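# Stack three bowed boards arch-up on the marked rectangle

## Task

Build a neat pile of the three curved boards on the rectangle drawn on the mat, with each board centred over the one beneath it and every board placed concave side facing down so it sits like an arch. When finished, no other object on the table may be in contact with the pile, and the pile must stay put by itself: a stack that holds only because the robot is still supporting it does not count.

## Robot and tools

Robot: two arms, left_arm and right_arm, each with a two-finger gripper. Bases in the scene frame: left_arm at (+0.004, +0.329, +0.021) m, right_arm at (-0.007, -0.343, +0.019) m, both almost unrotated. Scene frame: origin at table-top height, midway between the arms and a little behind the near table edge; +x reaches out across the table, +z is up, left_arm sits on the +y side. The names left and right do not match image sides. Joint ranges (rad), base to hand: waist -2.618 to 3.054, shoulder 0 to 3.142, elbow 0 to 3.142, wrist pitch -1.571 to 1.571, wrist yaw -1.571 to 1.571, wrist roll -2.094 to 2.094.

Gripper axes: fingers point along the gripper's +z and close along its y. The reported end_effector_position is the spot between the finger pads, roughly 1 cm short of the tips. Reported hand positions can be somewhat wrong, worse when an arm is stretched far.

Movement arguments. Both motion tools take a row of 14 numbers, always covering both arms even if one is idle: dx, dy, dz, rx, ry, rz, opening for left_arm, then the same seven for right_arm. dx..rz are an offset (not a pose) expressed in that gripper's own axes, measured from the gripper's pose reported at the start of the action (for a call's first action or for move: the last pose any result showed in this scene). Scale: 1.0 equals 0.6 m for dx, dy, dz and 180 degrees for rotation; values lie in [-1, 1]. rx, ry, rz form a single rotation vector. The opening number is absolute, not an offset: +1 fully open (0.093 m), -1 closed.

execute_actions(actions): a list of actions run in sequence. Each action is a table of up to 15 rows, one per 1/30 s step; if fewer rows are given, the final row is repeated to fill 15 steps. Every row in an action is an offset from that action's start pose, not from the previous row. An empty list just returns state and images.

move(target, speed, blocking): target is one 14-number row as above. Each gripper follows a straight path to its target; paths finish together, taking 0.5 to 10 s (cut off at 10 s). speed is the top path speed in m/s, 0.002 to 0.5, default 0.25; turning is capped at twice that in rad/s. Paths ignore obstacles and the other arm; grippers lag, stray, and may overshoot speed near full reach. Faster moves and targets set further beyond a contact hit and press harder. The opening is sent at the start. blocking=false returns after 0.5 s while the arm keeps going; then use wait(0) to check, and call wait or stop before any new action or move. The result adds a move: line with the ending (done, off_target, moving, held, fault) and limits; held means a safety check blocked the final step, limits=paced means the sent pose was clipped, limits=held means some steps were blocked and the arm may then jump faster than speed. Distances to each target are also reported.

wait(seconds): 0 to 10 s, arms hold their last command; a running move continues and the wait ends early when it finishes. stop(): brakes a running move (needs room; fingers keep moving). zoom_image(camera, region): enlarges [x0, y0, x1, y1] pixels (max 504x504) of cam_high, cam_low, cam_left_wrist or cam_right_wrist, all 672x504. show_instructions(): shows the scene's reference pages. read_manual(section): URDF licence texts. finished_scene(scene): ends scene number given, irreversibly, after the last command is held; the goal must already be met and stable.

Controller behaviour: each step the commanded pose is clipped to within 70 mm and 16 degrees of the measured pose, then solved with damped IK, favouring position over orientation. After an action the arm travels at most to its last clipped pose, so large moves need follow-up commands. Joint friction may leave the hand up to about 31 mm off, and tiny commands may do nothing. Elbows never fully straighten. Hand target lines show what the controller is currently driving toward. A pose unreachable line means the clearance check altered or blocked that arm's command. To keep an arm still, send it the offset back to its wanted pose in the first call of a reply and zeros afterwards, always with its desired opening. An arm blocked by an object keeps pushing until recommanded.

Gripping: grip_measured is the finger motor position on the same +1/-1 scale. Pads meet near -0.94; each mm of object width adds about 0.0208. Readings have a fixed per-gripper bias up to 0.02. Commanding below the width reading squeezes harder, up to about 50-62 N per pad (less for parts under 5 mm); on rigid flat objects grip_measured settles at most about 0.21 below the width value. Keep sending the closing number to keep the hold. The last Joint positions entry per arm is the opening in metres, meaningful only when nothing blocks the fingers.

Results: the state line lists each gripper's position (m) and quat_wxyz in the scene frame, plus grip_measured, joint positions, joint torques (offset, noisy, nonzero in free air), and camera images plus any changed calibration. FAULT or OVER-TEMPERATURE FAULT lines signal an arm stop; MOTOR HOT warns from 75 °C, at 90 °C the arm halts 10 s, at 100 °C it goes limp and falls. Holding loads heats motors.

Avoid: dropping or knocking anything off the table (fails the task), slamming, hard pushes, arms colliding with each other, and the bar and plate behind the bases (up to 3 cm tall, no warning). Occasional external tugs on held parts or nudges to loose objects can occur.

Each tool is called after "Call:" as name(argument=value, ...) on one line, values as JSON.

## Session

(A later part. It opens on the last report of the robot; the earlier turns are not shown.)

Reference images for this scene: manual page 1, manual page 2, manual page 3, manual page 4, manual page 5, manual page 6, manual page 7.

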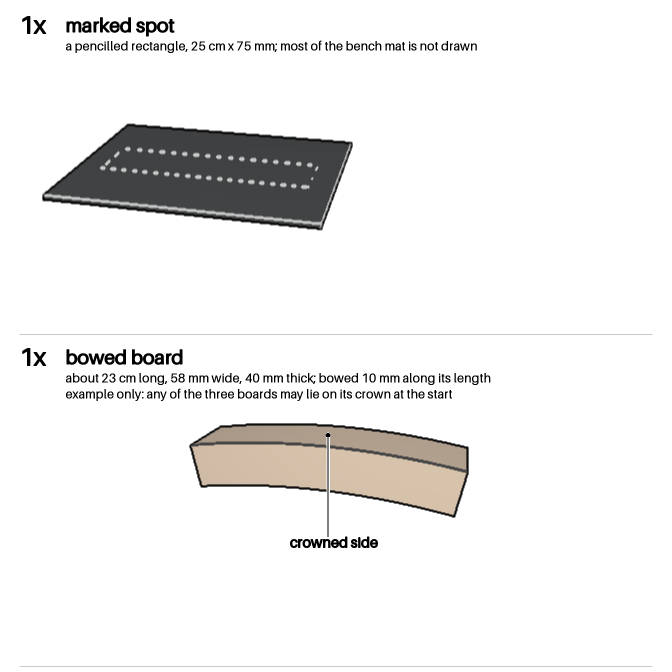

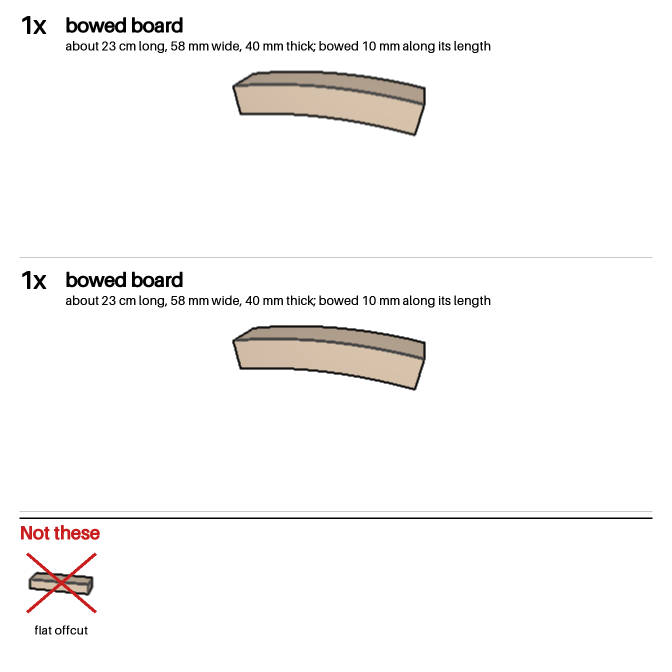

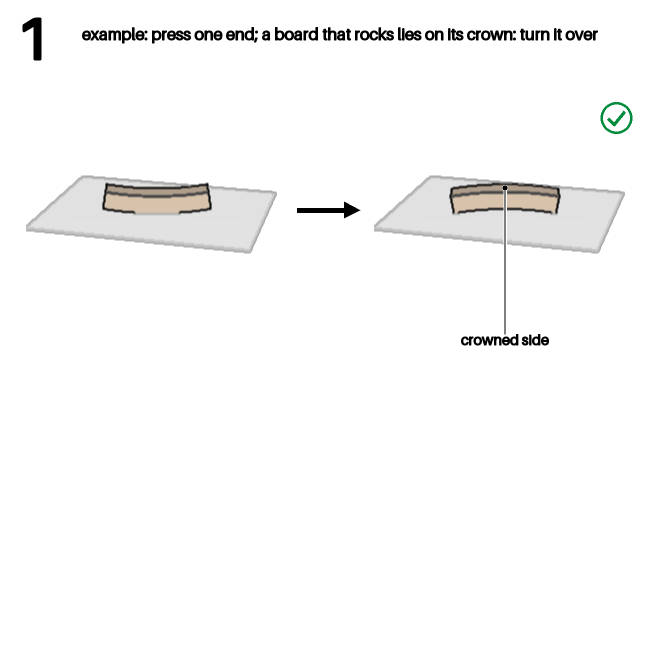

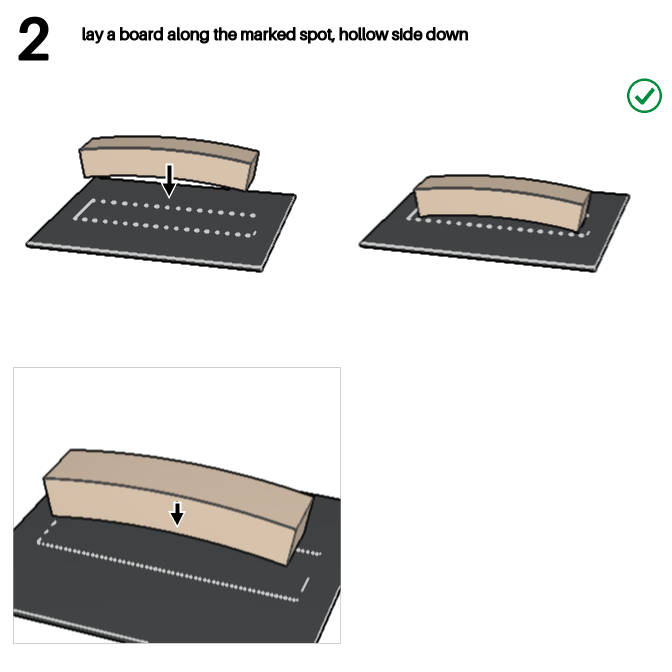

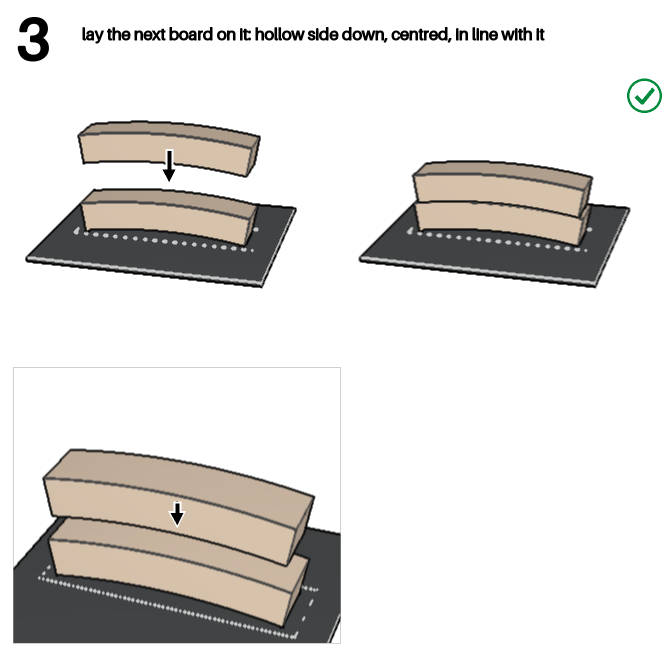

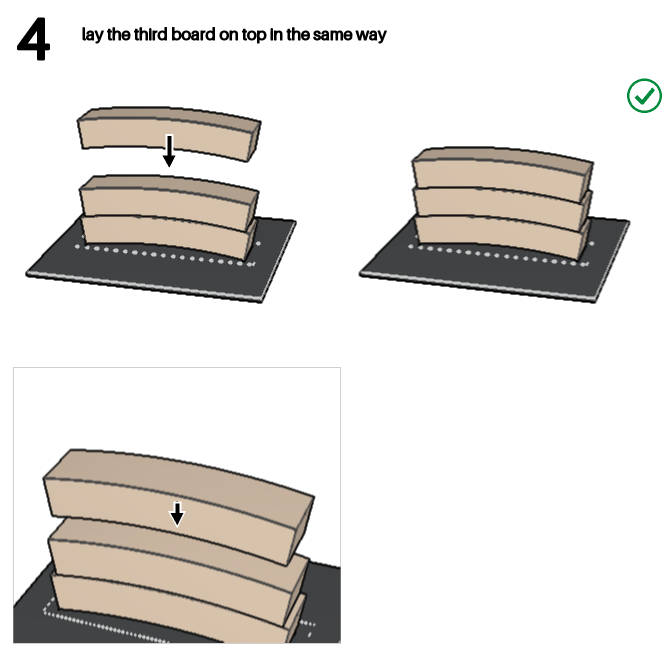

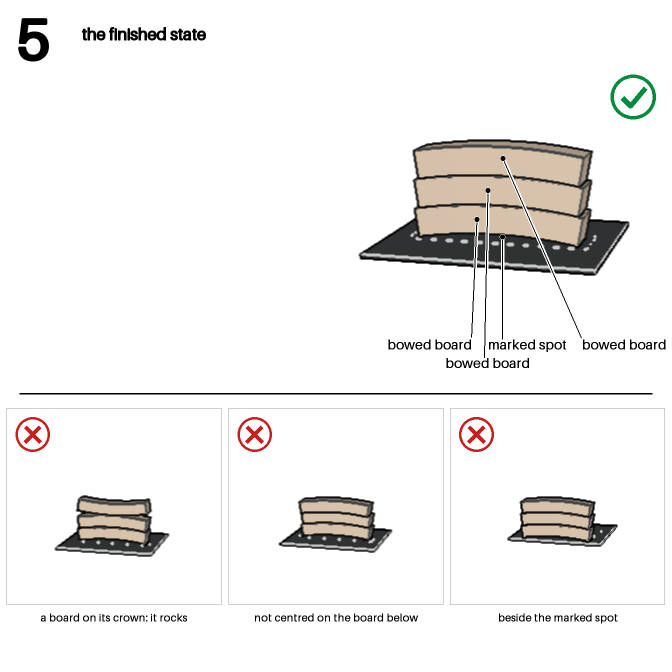

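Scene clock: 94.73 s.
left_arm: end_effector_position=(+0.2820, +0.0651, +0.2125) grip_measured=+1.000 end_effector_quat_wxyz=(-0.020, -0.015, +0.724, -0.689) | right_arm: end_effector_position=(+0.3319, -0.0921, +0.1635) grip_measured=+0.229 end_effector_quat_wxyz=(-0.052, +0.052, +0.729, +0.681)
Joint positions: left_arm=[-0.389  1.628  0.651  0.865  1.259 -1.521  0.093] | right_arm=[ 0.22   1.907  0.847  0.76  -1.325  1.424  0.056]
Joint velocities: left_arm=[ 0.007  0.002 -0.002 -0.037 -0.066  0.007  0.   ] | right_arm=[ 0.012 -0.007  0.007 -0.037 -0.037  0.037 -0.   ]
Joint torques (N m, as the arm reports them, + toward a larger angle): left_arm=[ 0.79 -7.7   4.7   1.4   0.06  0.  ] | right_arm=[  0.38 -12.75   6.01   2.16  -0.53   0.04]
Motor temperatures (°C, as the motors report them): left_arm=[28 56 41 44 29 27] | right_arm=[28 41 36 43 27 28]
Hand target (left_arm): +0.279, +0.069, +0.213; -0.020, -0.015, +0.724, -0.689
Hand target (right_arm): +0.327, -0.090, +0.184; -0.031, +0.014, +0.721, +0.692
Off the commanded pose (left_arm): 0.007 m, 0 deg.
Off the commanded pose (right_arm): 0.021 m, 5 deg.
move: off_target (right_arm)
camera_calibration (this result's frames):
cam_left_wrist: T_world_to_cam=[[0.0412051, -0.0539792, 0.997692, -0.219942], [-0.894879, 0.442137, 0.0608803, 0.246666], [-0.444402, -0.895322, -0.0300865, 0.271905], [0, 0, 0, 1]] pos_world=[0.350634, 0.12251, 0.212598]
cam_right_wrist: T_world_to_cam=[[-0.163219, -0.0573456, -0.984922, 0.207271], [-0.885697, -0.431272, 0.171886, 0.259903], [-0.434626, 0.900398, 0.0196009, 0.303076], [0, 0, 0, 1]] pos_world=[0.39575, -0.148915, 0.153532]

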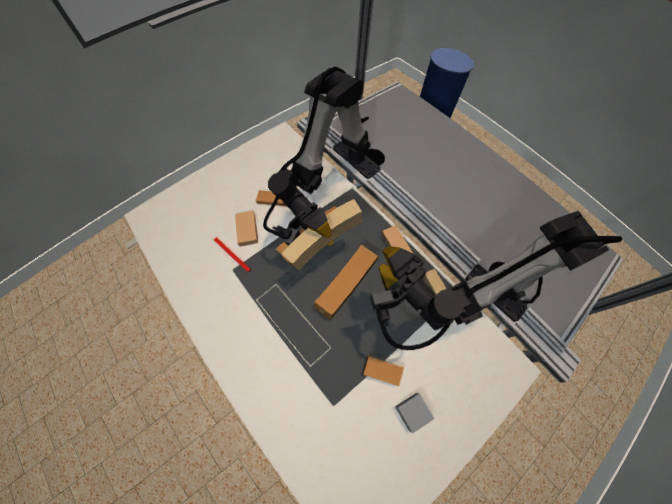

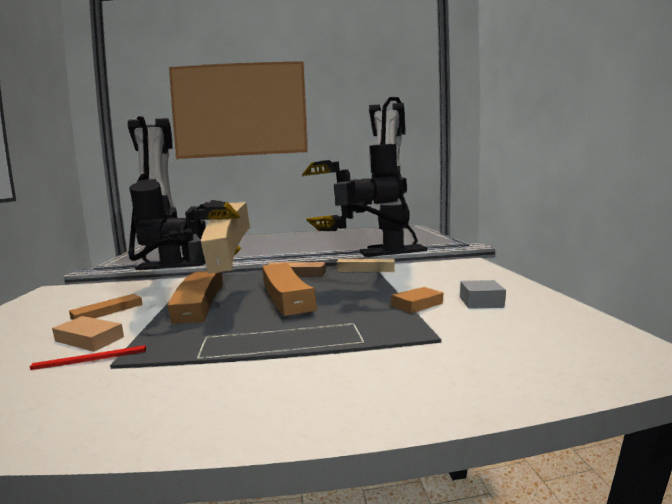

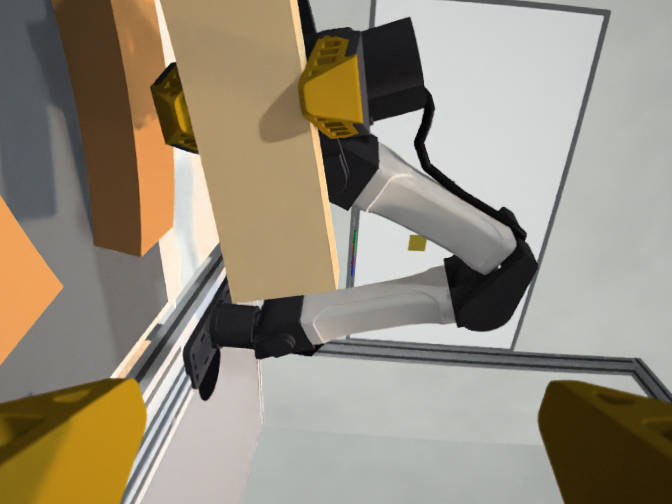

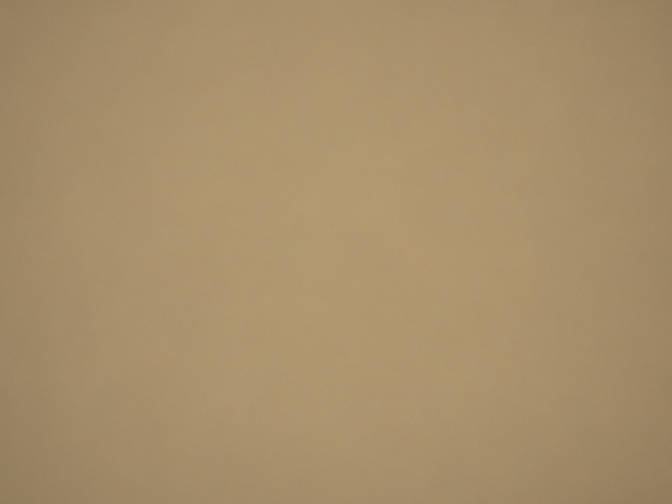

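Call:
move(target=[0,0.095,0.12,-0.481,-0.066,-0.044,1,0.068,0.105,-0.308,0.402,0.345,-0.428,-0.1], speed=0.25)

Scene clock: 106.40 s.
left_arm: end_effector_position=(+0.2813, -0.0023, +0.1491) grip_measured=+1.000 end_effector_quat_wxyz=(-0.002, -0.104, +0.995, +0.001) | right_arm: end_effector_position=(+0.3066, -0.2718, +0.2303) grip_measured=+0.236 end_effector_quat_wxyz=(-0.042, +0.694, -0.719, +0.019)
Joint positions: left_arm=[-0.934  2.238  2.208 -1.538  0.017 -1.071  0.093] | right_arm=[ 0.201  1.721  1.797 -1.554 -0.007 -1.314  0.057]
Joint velocities: left_arm=[-0.002  0.002 -0.007 -0.007  0.022 -0.037  0.   ] | right_arm=[-0.002  0.002 -0.007 -0.022 -0.007 -0.022  0.   ]
Joint torques (N m, as the arm reports them, + toward a larger angle): left_arm=[ -0.66 -10.38   7.59   0.11  -0.2   -0.12] | right_arm=[  0.75 -11.11   7.65   0.41  -0.07  -0.04]
Motor temperatures (°C, as the motors report them): left_arm=[28 55 41 40 29 27] | right_arm=[28 44 37 43 27 28]
Hand target (left_arm): +0.280, -0.003, +0.153; +0.001, -0.103, +0.995, +0.004
Hand target (right_arm): +0.303, -0.271, +0.243; -0.056, +0.699, -0.712, +0.032
Off the commanded pose (left_arm): 0.004 m, 0 deg.
Off the commanded pose (right_arm): 0.015 m, 6 deg.
joint sent to its limit (right arm) — the command would take joint 4 (wrist pitch) past its lower limit, so that joint was sent only as far as its limit.
move: off_target (right_arm); limits=paced
camera_calibration (this result's frames):
cam_left_wrist: T_world_to_cam=[[0.197863, -0.980203, -0.00718393, -0.0565953], [-0.879102, -0.180687, 0.441057, 0.217121], [-0.433623, -0.0809534, -0.897451, 0.337484], [0, 0, 0, 1]] pos_world=[0.34841, 0.0110765, 0.206706]
cam_right_wrist: T_world_to_cam=[[0.995708, -0.0529985, 0.0758778, -0.339901], [-0.0792203, -0.911939, 0.402607, -0.282528], [0.0478584, -0.40689, -0.912223, 0.163915], [0, 0, 0, 1]] pos_world=[0.308215, -0.208968, 0.289065]

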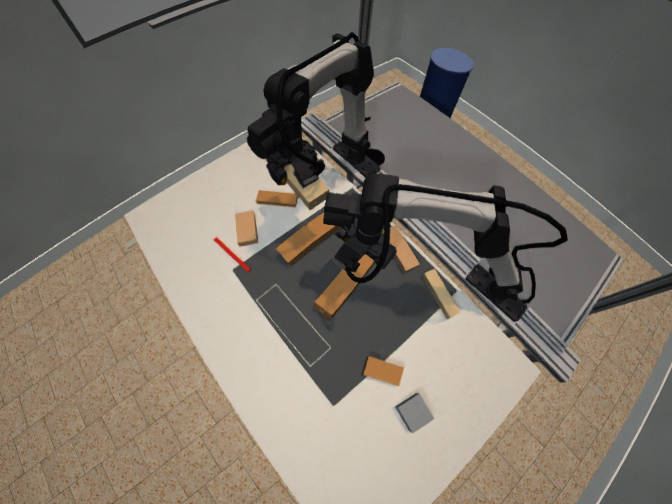

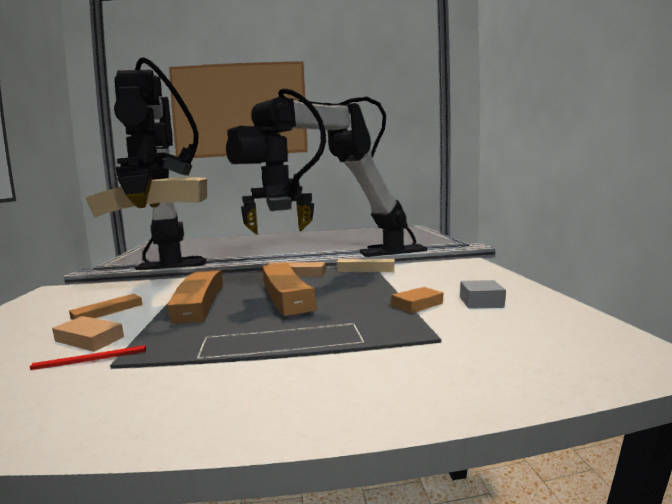

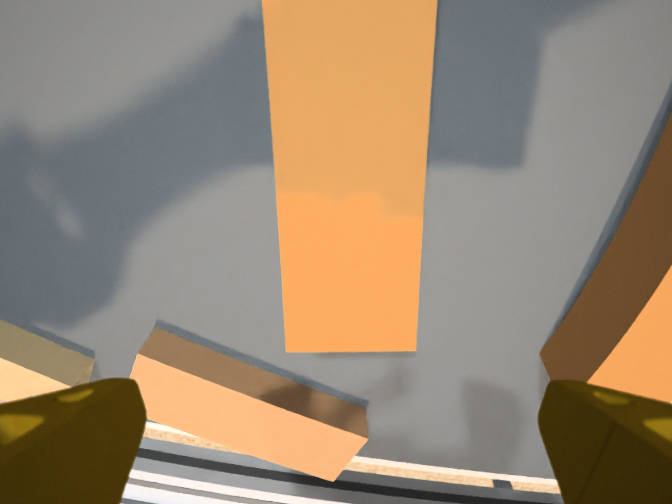

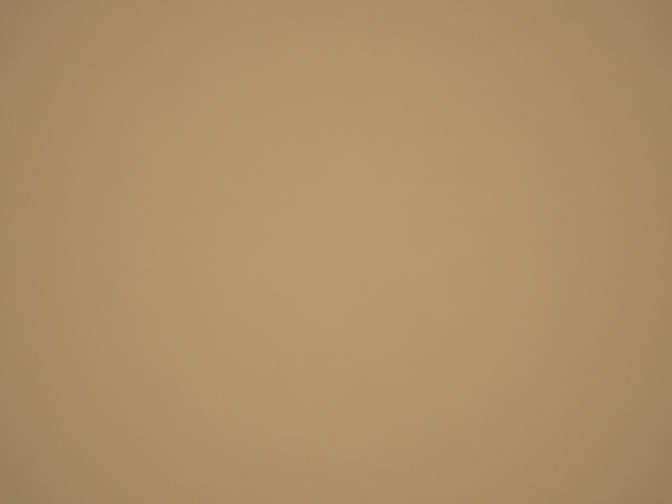

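Call:
move(target=[0,-0.014,0.205,0,0,0,1,0,0,-0.025,0,0,0,-0.1], speed=0.15)

Scene clock: 109.27 s.
left_arm: end_effector_position=(+0.2860, -0.0051, +0.0285) grip_measured=+1.000 end_effector_quat_wxyz=(-0.005, -0.108, +0.994, +0.005) | right_arm: end_effector_position=(+0.3067, -0.2719, +0.2303) grip_measured=+0.236 end_effector_quat_wxyz=(-0.042, +0.694, -0.718, +0.019)
Joint positions: left_arm=[-0.934  2.288  1.81  -1.1    0.016 -1.079  0.093] | right_arm=[ 0.201  1.721  1.797 -1.554 -0.006 -1.314  0.057]
Joint velocities: left_arm=[-0.007 -0.012  0.007  0.066 -0.037  0.022  0.   ] | right_arm=[ 0.002  0.007 -0.017  0.051  0.037 -0.007 -0.   ]
Joint torques (N m, as the arm reports them, + toward a larger angle): left_arm=[ -1.13 -11.54   5.     0.42  -0.15  -0.16] | right_arm=[ -0.1  -10.57   8.12   0.37  -0.14  -0.02]
Motor temperatures (°C, as the motors report them): left_arm=[28 55 41 39 29 27] | right_arm=[28 45 37 43 27 28]
Hand target (left_arm): +0.282, -0.010, +0.026; -0.002, -0.104, +0.995, +0.001
Hand target (right_arm): +0.305, -0.272, +0.245; -0.060, +0.693, -0.718, +0.030
Off the commanded pose (left_arm): 0.007 m, 1 deg.
Off the commanded pose (right_arm): 0.015 m, 0 deg.
joint sent to its limit (right arm) — the command would take joint 4 (wrist pitch) past its lower limit, so that joint was sent only as far as its limit.
move: off_target (right_arm)
camera_calibration (this result's frames):
cam_left_wrist: T_world_to_cam=[[0.206147, -0.978383, -0.0164365, -0.0632758], [-0.874693, -0.191777, 0.445122, 0.272546], [-0.438652, -0.0773838, -0.895319, 0.232534], [0, 0, 0, 1]] pos_world=[0.35344, 0.00835457, 0.0858354]
cam_right_wrist: T_world_to_cam=[[0.995729, -0.0522506, 0.0761105, -0.339793], [-0.0786686, -0.911667, 0.403328, -0.282901], [0.0483133, -0.407593, -0.911885, 0.163452], [0, 0, 0, 1]] pos_world=[0.308189, -0.209044, 0.289013]

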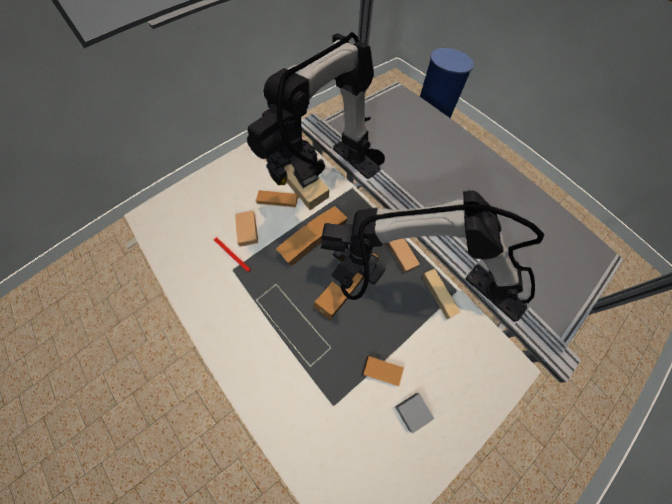

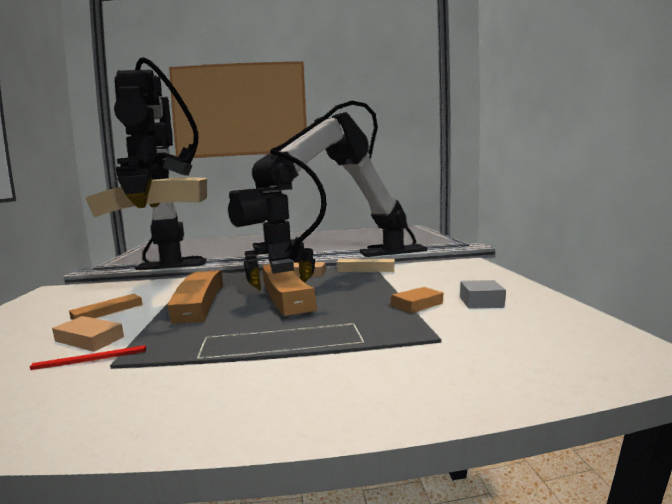

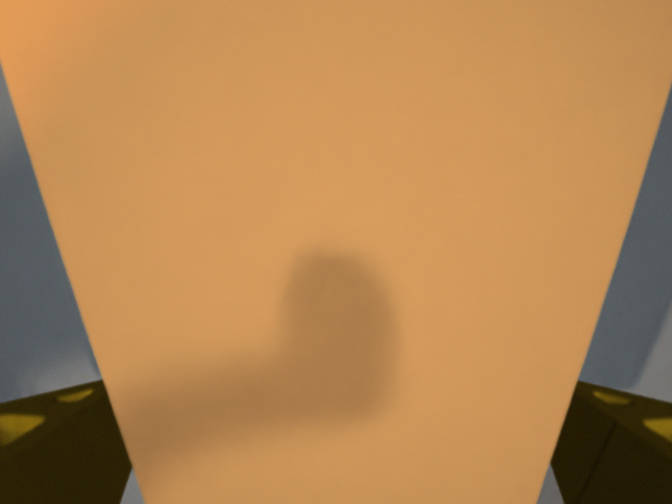

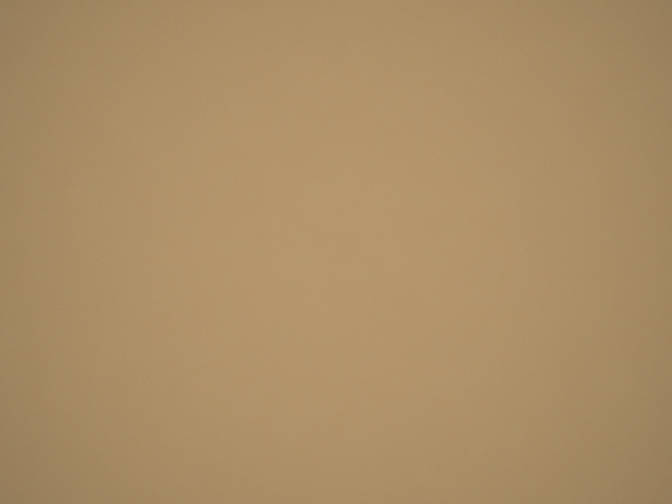

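Call:
move(target=[0,0,0,0,0,0,-0.25,0,0,-0.025,0,0,0,-0.1])

Call:
move(target=[0,0,-0.25,0,0,0,-0.25,0,0,-0.025,0,0,0,-0.1], speed=0.2)

Call:
move(target=[-0.08,0.4,-0.04,0,0,0,-0.25,-0.4,-0.105,0.1,0,0,0,-0.1], speed=0.2)

Scene clock: 113.57 s.
left_arm: end_effector_position=(+0.2860, -0.0049, +0.0286) grip_measured=+0.189 end_effector_quat_wxyz=(-0.005, -0.109, +0.994, +0.006) | right_arm: end_effector_position=(+0.3067, -0.2719, +0.2303) grip_measured=+0.236 end_effector_quat_wxyz=(-0.042, +0.694, -0.718, +0.019)
Joint positions: left_arm=[-0.934  2.288  1.81  -1.101  0.016 -1.08   0.054] | right_arm=[ 0.201  1.721  1.797 -1.554 -0.006 -1.314  0.057]
Joint velocities: left_arm=[-0.007 -0.022  0.007 -0.022  0.007 -0.022 -0.   ] | right_arm=[ 0.002  0.007 -0.002 -0.022  0.022 -0.007  0.001]
Joint torques (N m, as the arm reports them, + toward a larger angle): left_arm=[ -0.06 -11.26   5.76   0.28  -0.13  -0.05] | right_arm=[ -0.3  -10.85   8.08   0.36  -0.11   0.03]
Motor temperatures (°C, as the motors report them): left_arm=[28 56 41 38 29 27] | right_arm=[28 45 37 42 27 28]
Hand target (left_arm): +0.286, -0.005, +0.029; -0.005, -0.108, +0.994, +0.005
Hand target (right_arm): +0.305, -0.272, +0.245; -0.060, +0.693, -0.718, +0.030
Off the commanded pose (left_arm): 0.000 m, 0 deg.
Off the commanded pose (right_arm): 0.015 m, 0 deg.
joint sent to its limit (right arm) — the command would take joint 4 (wrist pitch) past its lower limit, so that joint was sent only as far as its limit.
move: off_target (right_arm)
camera_calibration (this result's frames):
cam_left_wrist: T_world_to_cam=[[0.207641, -0.978049, -0.0174849, -0.0634476], [-0.874443, -0.193598, 0.444826, 0.272496], [-0.438446, -0.0770745, -0.895447, 0.232489], [0, 0, 0, 1]] pos_world=[0.353391, 0.00861878, 0.0858593]
cam_right_wrist: T_world_to_cam=[[0.995729, -0.0522506, 0.0761105, -0.339793], [-0.0786686, -0.911667, 0.403328, -0.282901], [0.0483133, -0.407593, -0.911885, 0.163452], [0, 0, 0, 1]] pos_world=[0.308189, -0.209044, 0.289013]

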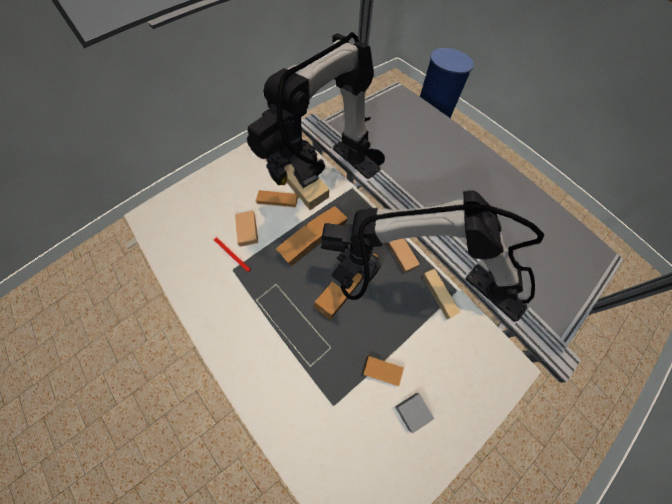

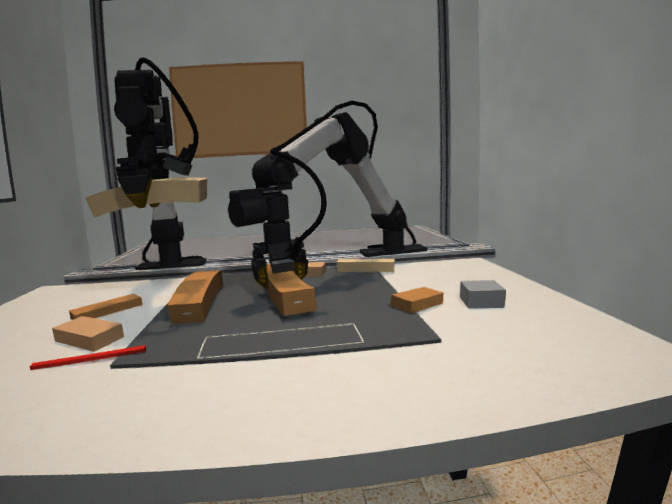

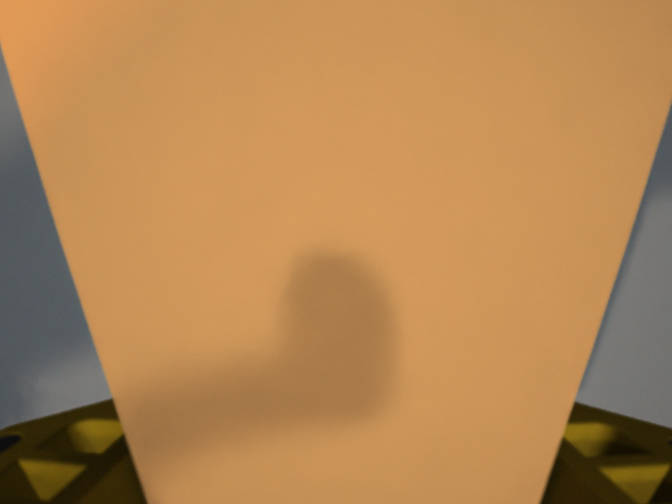

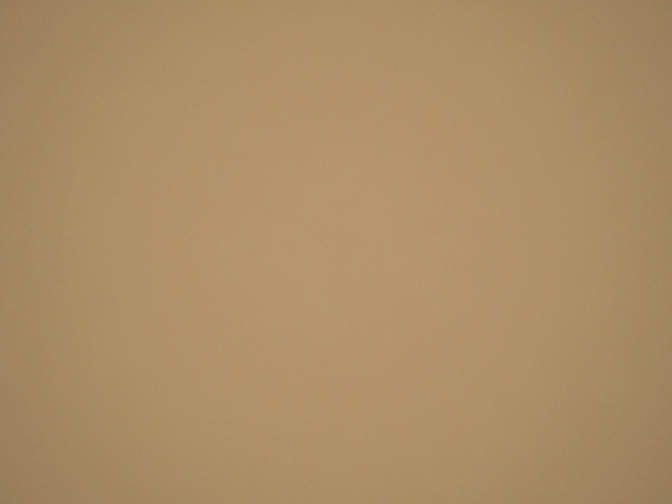

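Scene clock: 114.87 s.
left_arm: end_effector_position=(+0.2824, -0.0066, +0.1570) grip_measured=+0.189 end_effector_quat_wxyz=(-0.002, -0.108, +0.994, -0.009) | right_arm: end_effector_position=(+0.3067, -0.2719, +0.2303) grip_measured=+0.236 end_effector_quat_wxyz=(-0.042, +0.694, -0.718, +0.019)
Joint positions: left_arm=[-0.934  2.248  2.257 -1.559  0.028 -1.08   0.054] | right_arm=[ 0.201  1.721  1.797 -1.554 -0.006 -1.314  0.057]
Joint velocities: left_arm=[-0.012 -0.002 -0.037 -0.051  0.007 -0.051  0.   ] | right_arm=[-0.002 -0.002 -0.007 -0.007 -0.037 -0.007 -0.   ]
Joint torques (N m, as the arm reports them, + toward a larger angle): left_arm=[  0.49 -13.28   7.94   0.28  -0.24  -0.03] | right_arm=[ -0.35 -11.     8.17   0.4   -0.1    0.02]
Motor temperatures (°C, as the motors report them): left_arm=[28 57 41 37 29 27] | right_arm=[28 45 37 42 27 28]
Hand target (left_arm): +0.288, -0.006, +0.178; +0.019, -0.110, +0.993, -0.029
Hand target (right_arm): +0.305, -0.272, +0.245; -0.060, +0.693, -0.718, +0.030
Off the commanded pose (left_arm): 0.022 m, 2 deg.
Off the commanded pose (right_arm): 0.015 m, 0 deg.
joint sent to its limit (left arm) — the command would take joint 4 (wrist pitch) past its lower limit, so that joint was sent only as far as its limit.
joint sent to its limit (right arm) — the command would take joint 4 (wrist pitch) past its lower limit, so that joint was sent only as far as its limit.
move: off_target (left_arm, right_arm)
camera_calibration (this result's frames):
cam_left_wrist: T_world_to_cam=[[0.206532, -0.978352, 0.0131436, -0.0666668], [-0.878692, -0.179551, 0.442336, 0.213553], [-0.4304, -0.102906, -0.896753, 0.343517], [0, 0, 0, 1]] pos_world=[0.349266, 0.00847006, 0.214464]
cam_right_wrist: T_world_to_cam=[[0.995729, -0.0522506, 0.0761105, -0.339793], [-0.0786686, -0.911667, 0.403328, -0.282901], [0.0483133, -0.407593, -0.911885, 0.163452], [0, 0, 0, 1]] pos_world=[0.308189, -0.209044, 0.289013]

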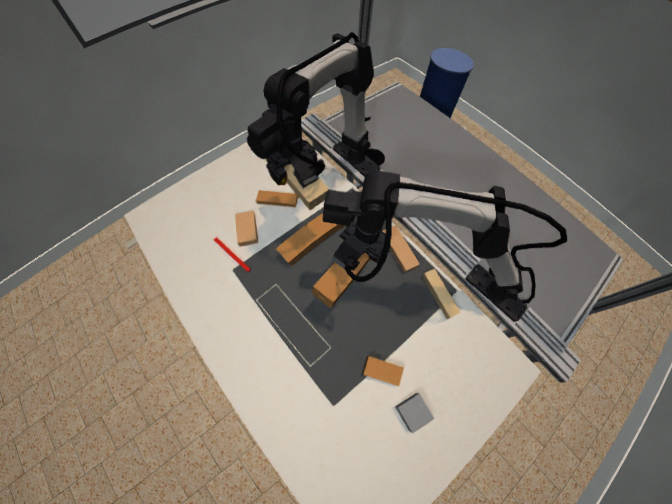

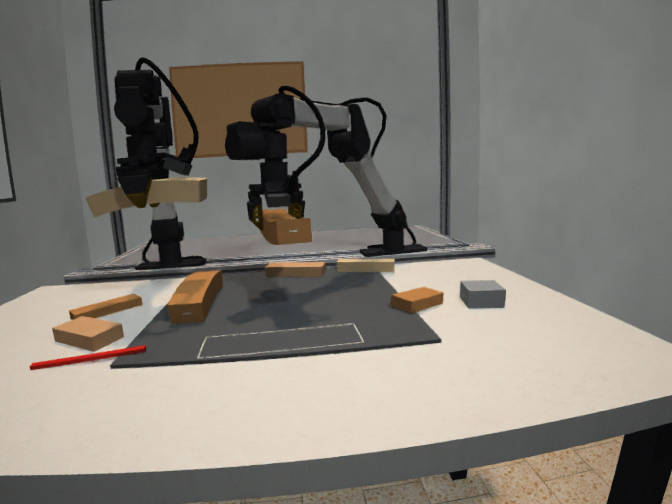

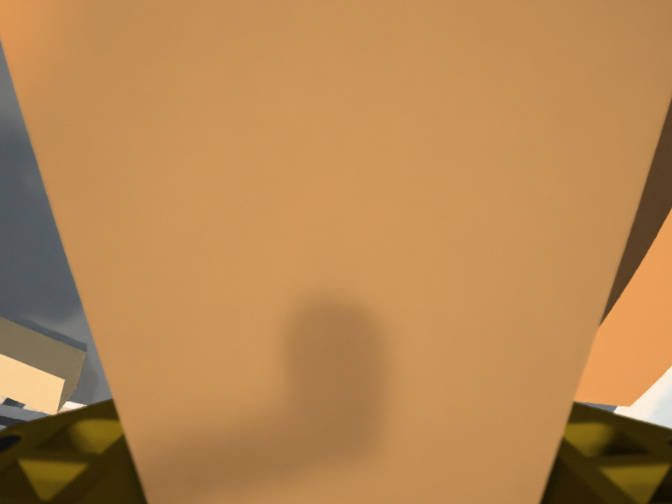

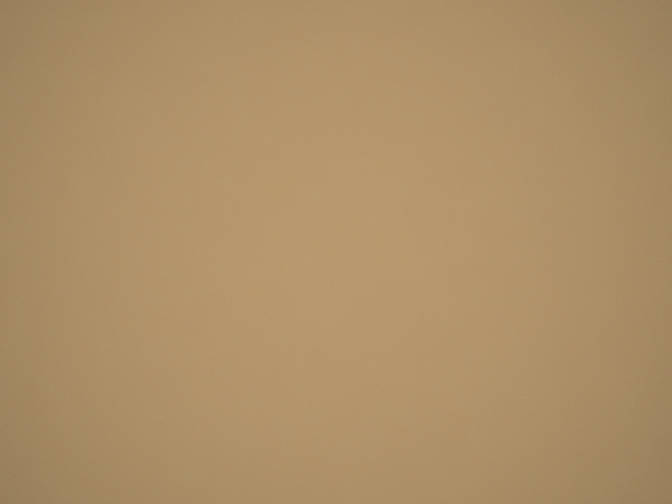

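Scene clock: 116.73 s.
left_arm: end_effector_position=(+0.2706, +0.2373, +0.1665) grip_measured=+0.189 end_effector_quat_wxyz=(-0.030, -0.110, +0.993, -0.002) | right_arm: end_effector_position=(+0.3737, -0.0330, +0.1694) grip_measured=+0.236 end_effector_quat_wxyz=(-0.087, +0.695, -0.713, +0.013)
Joint positions: left_arm=[-0.368  1.659  1.461 -1.427  0.043 -0.515  0.054] | right_arm=[ 0.669  2.415  2.58  -1.561  0.018 -0.858  0.057]
Joint velocities: left_arm=[ 0.012  0.007  0.012 -0.066  0.037  0.007  0.   ] | right_arm=[ 0.002 -0.012 -0.012 -0.007  0.066 -0.022  0.001]
Joint torques (N m, as the arm reports them, + toward a larger angle): left_arm=[ 0.67 -8.83  5.56  0.38 -0.1  -0.04] | right_arm=[ -0.21 -15.46   8.87   0.62  -0.01   0.05]
Motor temperatures (°C, as the motors report them): left_arm=[28 57 41 37 29 27] | right_arm=[28 45 37 41 27 28]
Hand target (left_arm): +0.275, +0.238, +0.174; -0.005, -0.108, +0.994, -0.011
Hand target (right_arm): +0.377, -0.032, +0.182; -0.106, +0.691, -0.715, +0.019
Off the commanded pose (left_arm): 0.012 m, 3 deg.
Off the commanded pose (right_arm): 0.017 m, 5 deg.
joint sent to its limit (right arm) — the command would take joint 4 (wrist pitch) past its lower limit, so that joint was sent only as far as its limit.
move: off_target (left_arm, right_arm)
camera_calibration (this result's frames):
cam_left_wrist: T_world_to_cam=[[0.209525, -0.977777, -0.00713935, 0.1767], [-0.851558, -0.186057, 0.490135, 0.229031], [-0.480571, -0.0966161, -0.871617, 0.380024], [0, 0, 0, 1]] pos_world=[0.340639, 0.252103, 0.220241]
cam_right_wrist: T_world_to_cam=[[0.990436, -0.0479698, 0.129365, -0.396325], [-0.0890117, -0.938552, 0.333462, -0.0203972], [0.10542, -0.341787, -0.933846, 0.1866], [0, 0, 0, 1]] pos_world=[0.371048, 0.0256219, 0.232327]

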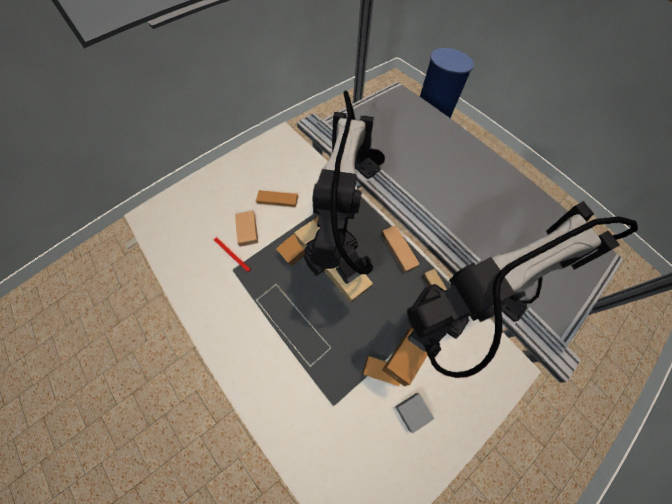

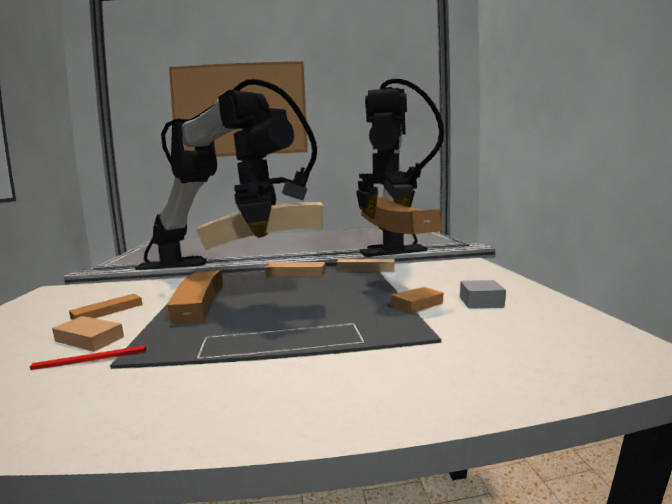

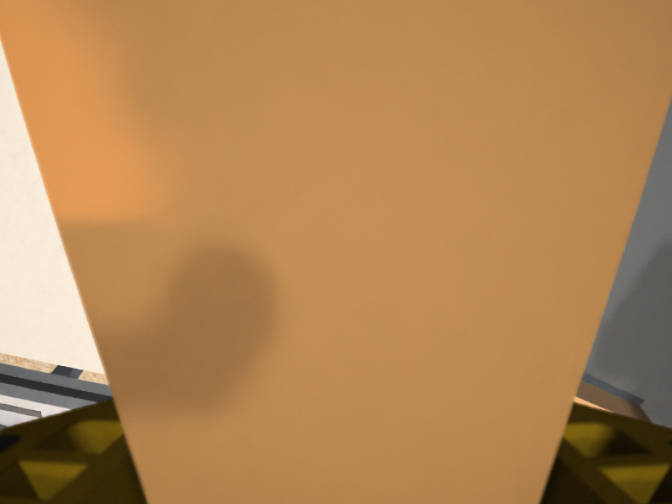

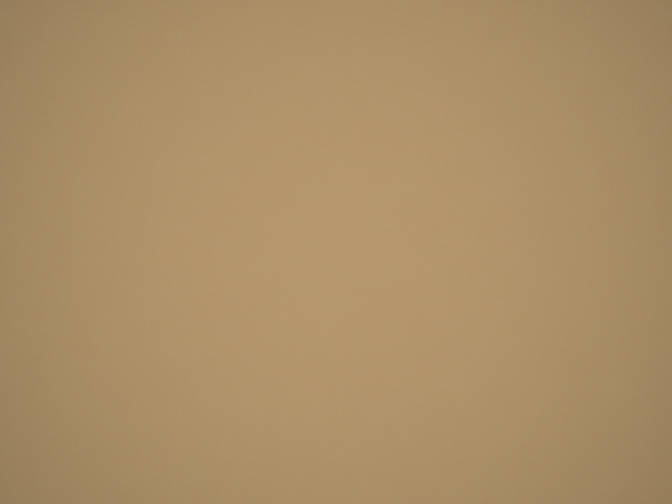

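Call:
move(target=[0,0,-0.02,0,0,0,-0.25,-0.012,0.08,0.16,-0.045,0.06,-0.02,-0.1], speed=0.12)

Call:
zoom_image(camera="cam_low", region=[150,200,400,380])

Scene clock: 124.57 s.
left_arm: end_effector_position=(+0.2620, +0.2398, +0.1649) grip_measured=+0.189 end_effector_quat_wxyz=(-0.052, -0.109, +0.993, +0.007) | right_arm: end_effector_position=(+0.3390, -0.0172, +0.0639) grip_measured=+0.236 end_effector_quat_wxyz=(+0.035, +0.717, -0.695, +0.024)
Joint positions: left_arm=[-0.368  1.668  1.461 -1.466  0.044 -0.512  0.054] | right_arm=[ 0.754  2.57   2.446 -1.519  0.055 -0.825  0.057]
Joint velocities: left_arm=[ 0.007 -0.017 -0.022 -0.007 -0.066  0.037 -0.   ] | right_arm=[-0.017 -0.017  0.002  0.007 -0.007 -0.007 -0.001]
Joint torques (N m, as the arm reports them, + toward a larger angle): left_arm=[ 0.08 -6.85  9.36  0.08 -0.1  -0.14] | right_arm=[  0.51 -16.68   6.54   0.24   0.08   0.06]
Motor temperatures (°C, as the motors report them): left_arm=[28 57 41 36 29 27] | right_arm=[28 49 38 40 27 28]
Hand target (left_arm): +0.271, +0.238, +0.178; -0.029, -0.110, +0.994, -0.002
Hand target (right_arm): +0.339, -0.016, +0.068; +0.030, +0.717, -0.696, +0.031
Off the commanded pose (left_arm): 0.017 m, 3 deg.
Off the commanded pose (right_arm): 0.006 m, 1 deg.
move: off_target (left_arm)
camera_calibration (this result's frames):
cam_left_wrist: T_world_to_cam=[[0.206544, -0.978007, -0.0289997, 0.185366], [-0.828629, -0.190604, 0.52635, 0.212017], [-0.520301, -0.0846845, -0.849774, 0.378618], [0, 0, 0, 1]] pos_world=[0.334392, 0.253764, 0.21552]
cam_right_wrist: T_world_to_cam=[[0.9996, 0.0127217, -0.0252604, -0.339749], [0.0238483, -0.859264, 0.510977, -0.0217725], [-0.0152049, -0.511375, -0.859223, 0.130408], [0, 0, 0, 1]] pos_world=[0.342116, 0.0523013, 0.114593]

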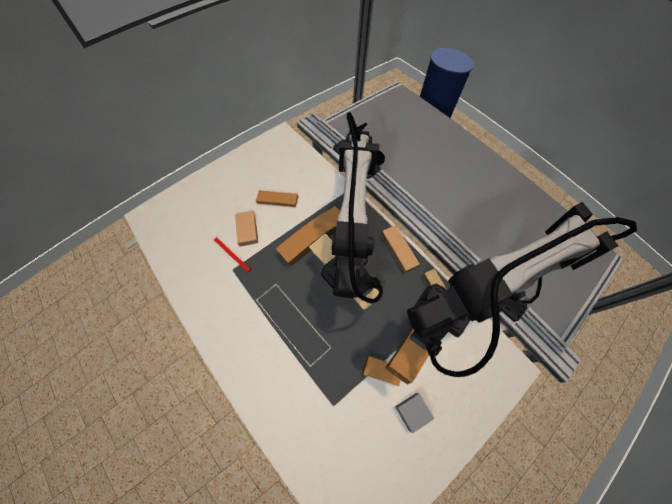

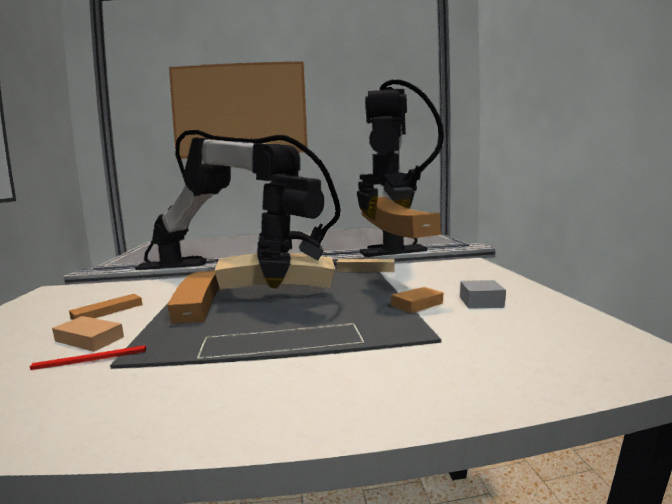

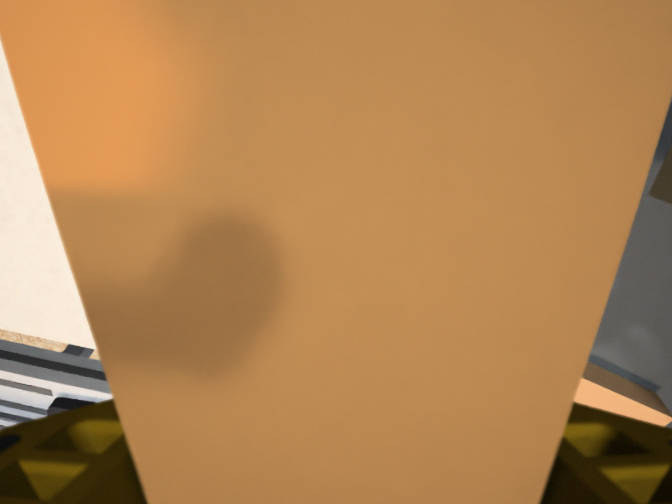

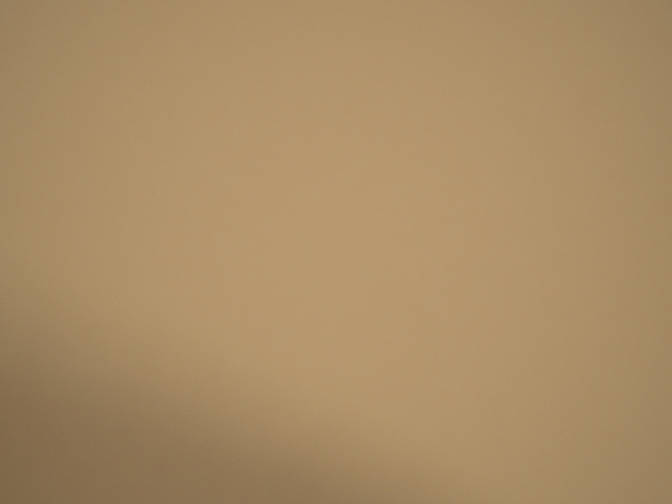

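Region (150, 200, 400, 380) of cam_low's 672x504 image, scaled by 2.016, with more detail than that image has; it fills the top 363 rows of this view, and the rest is white.

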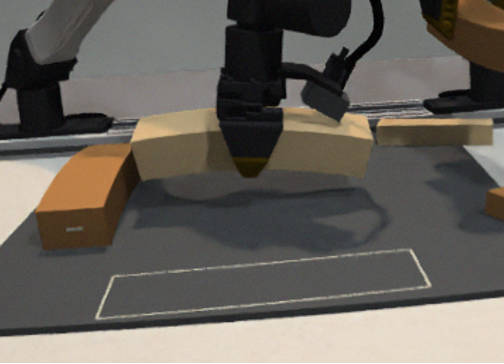

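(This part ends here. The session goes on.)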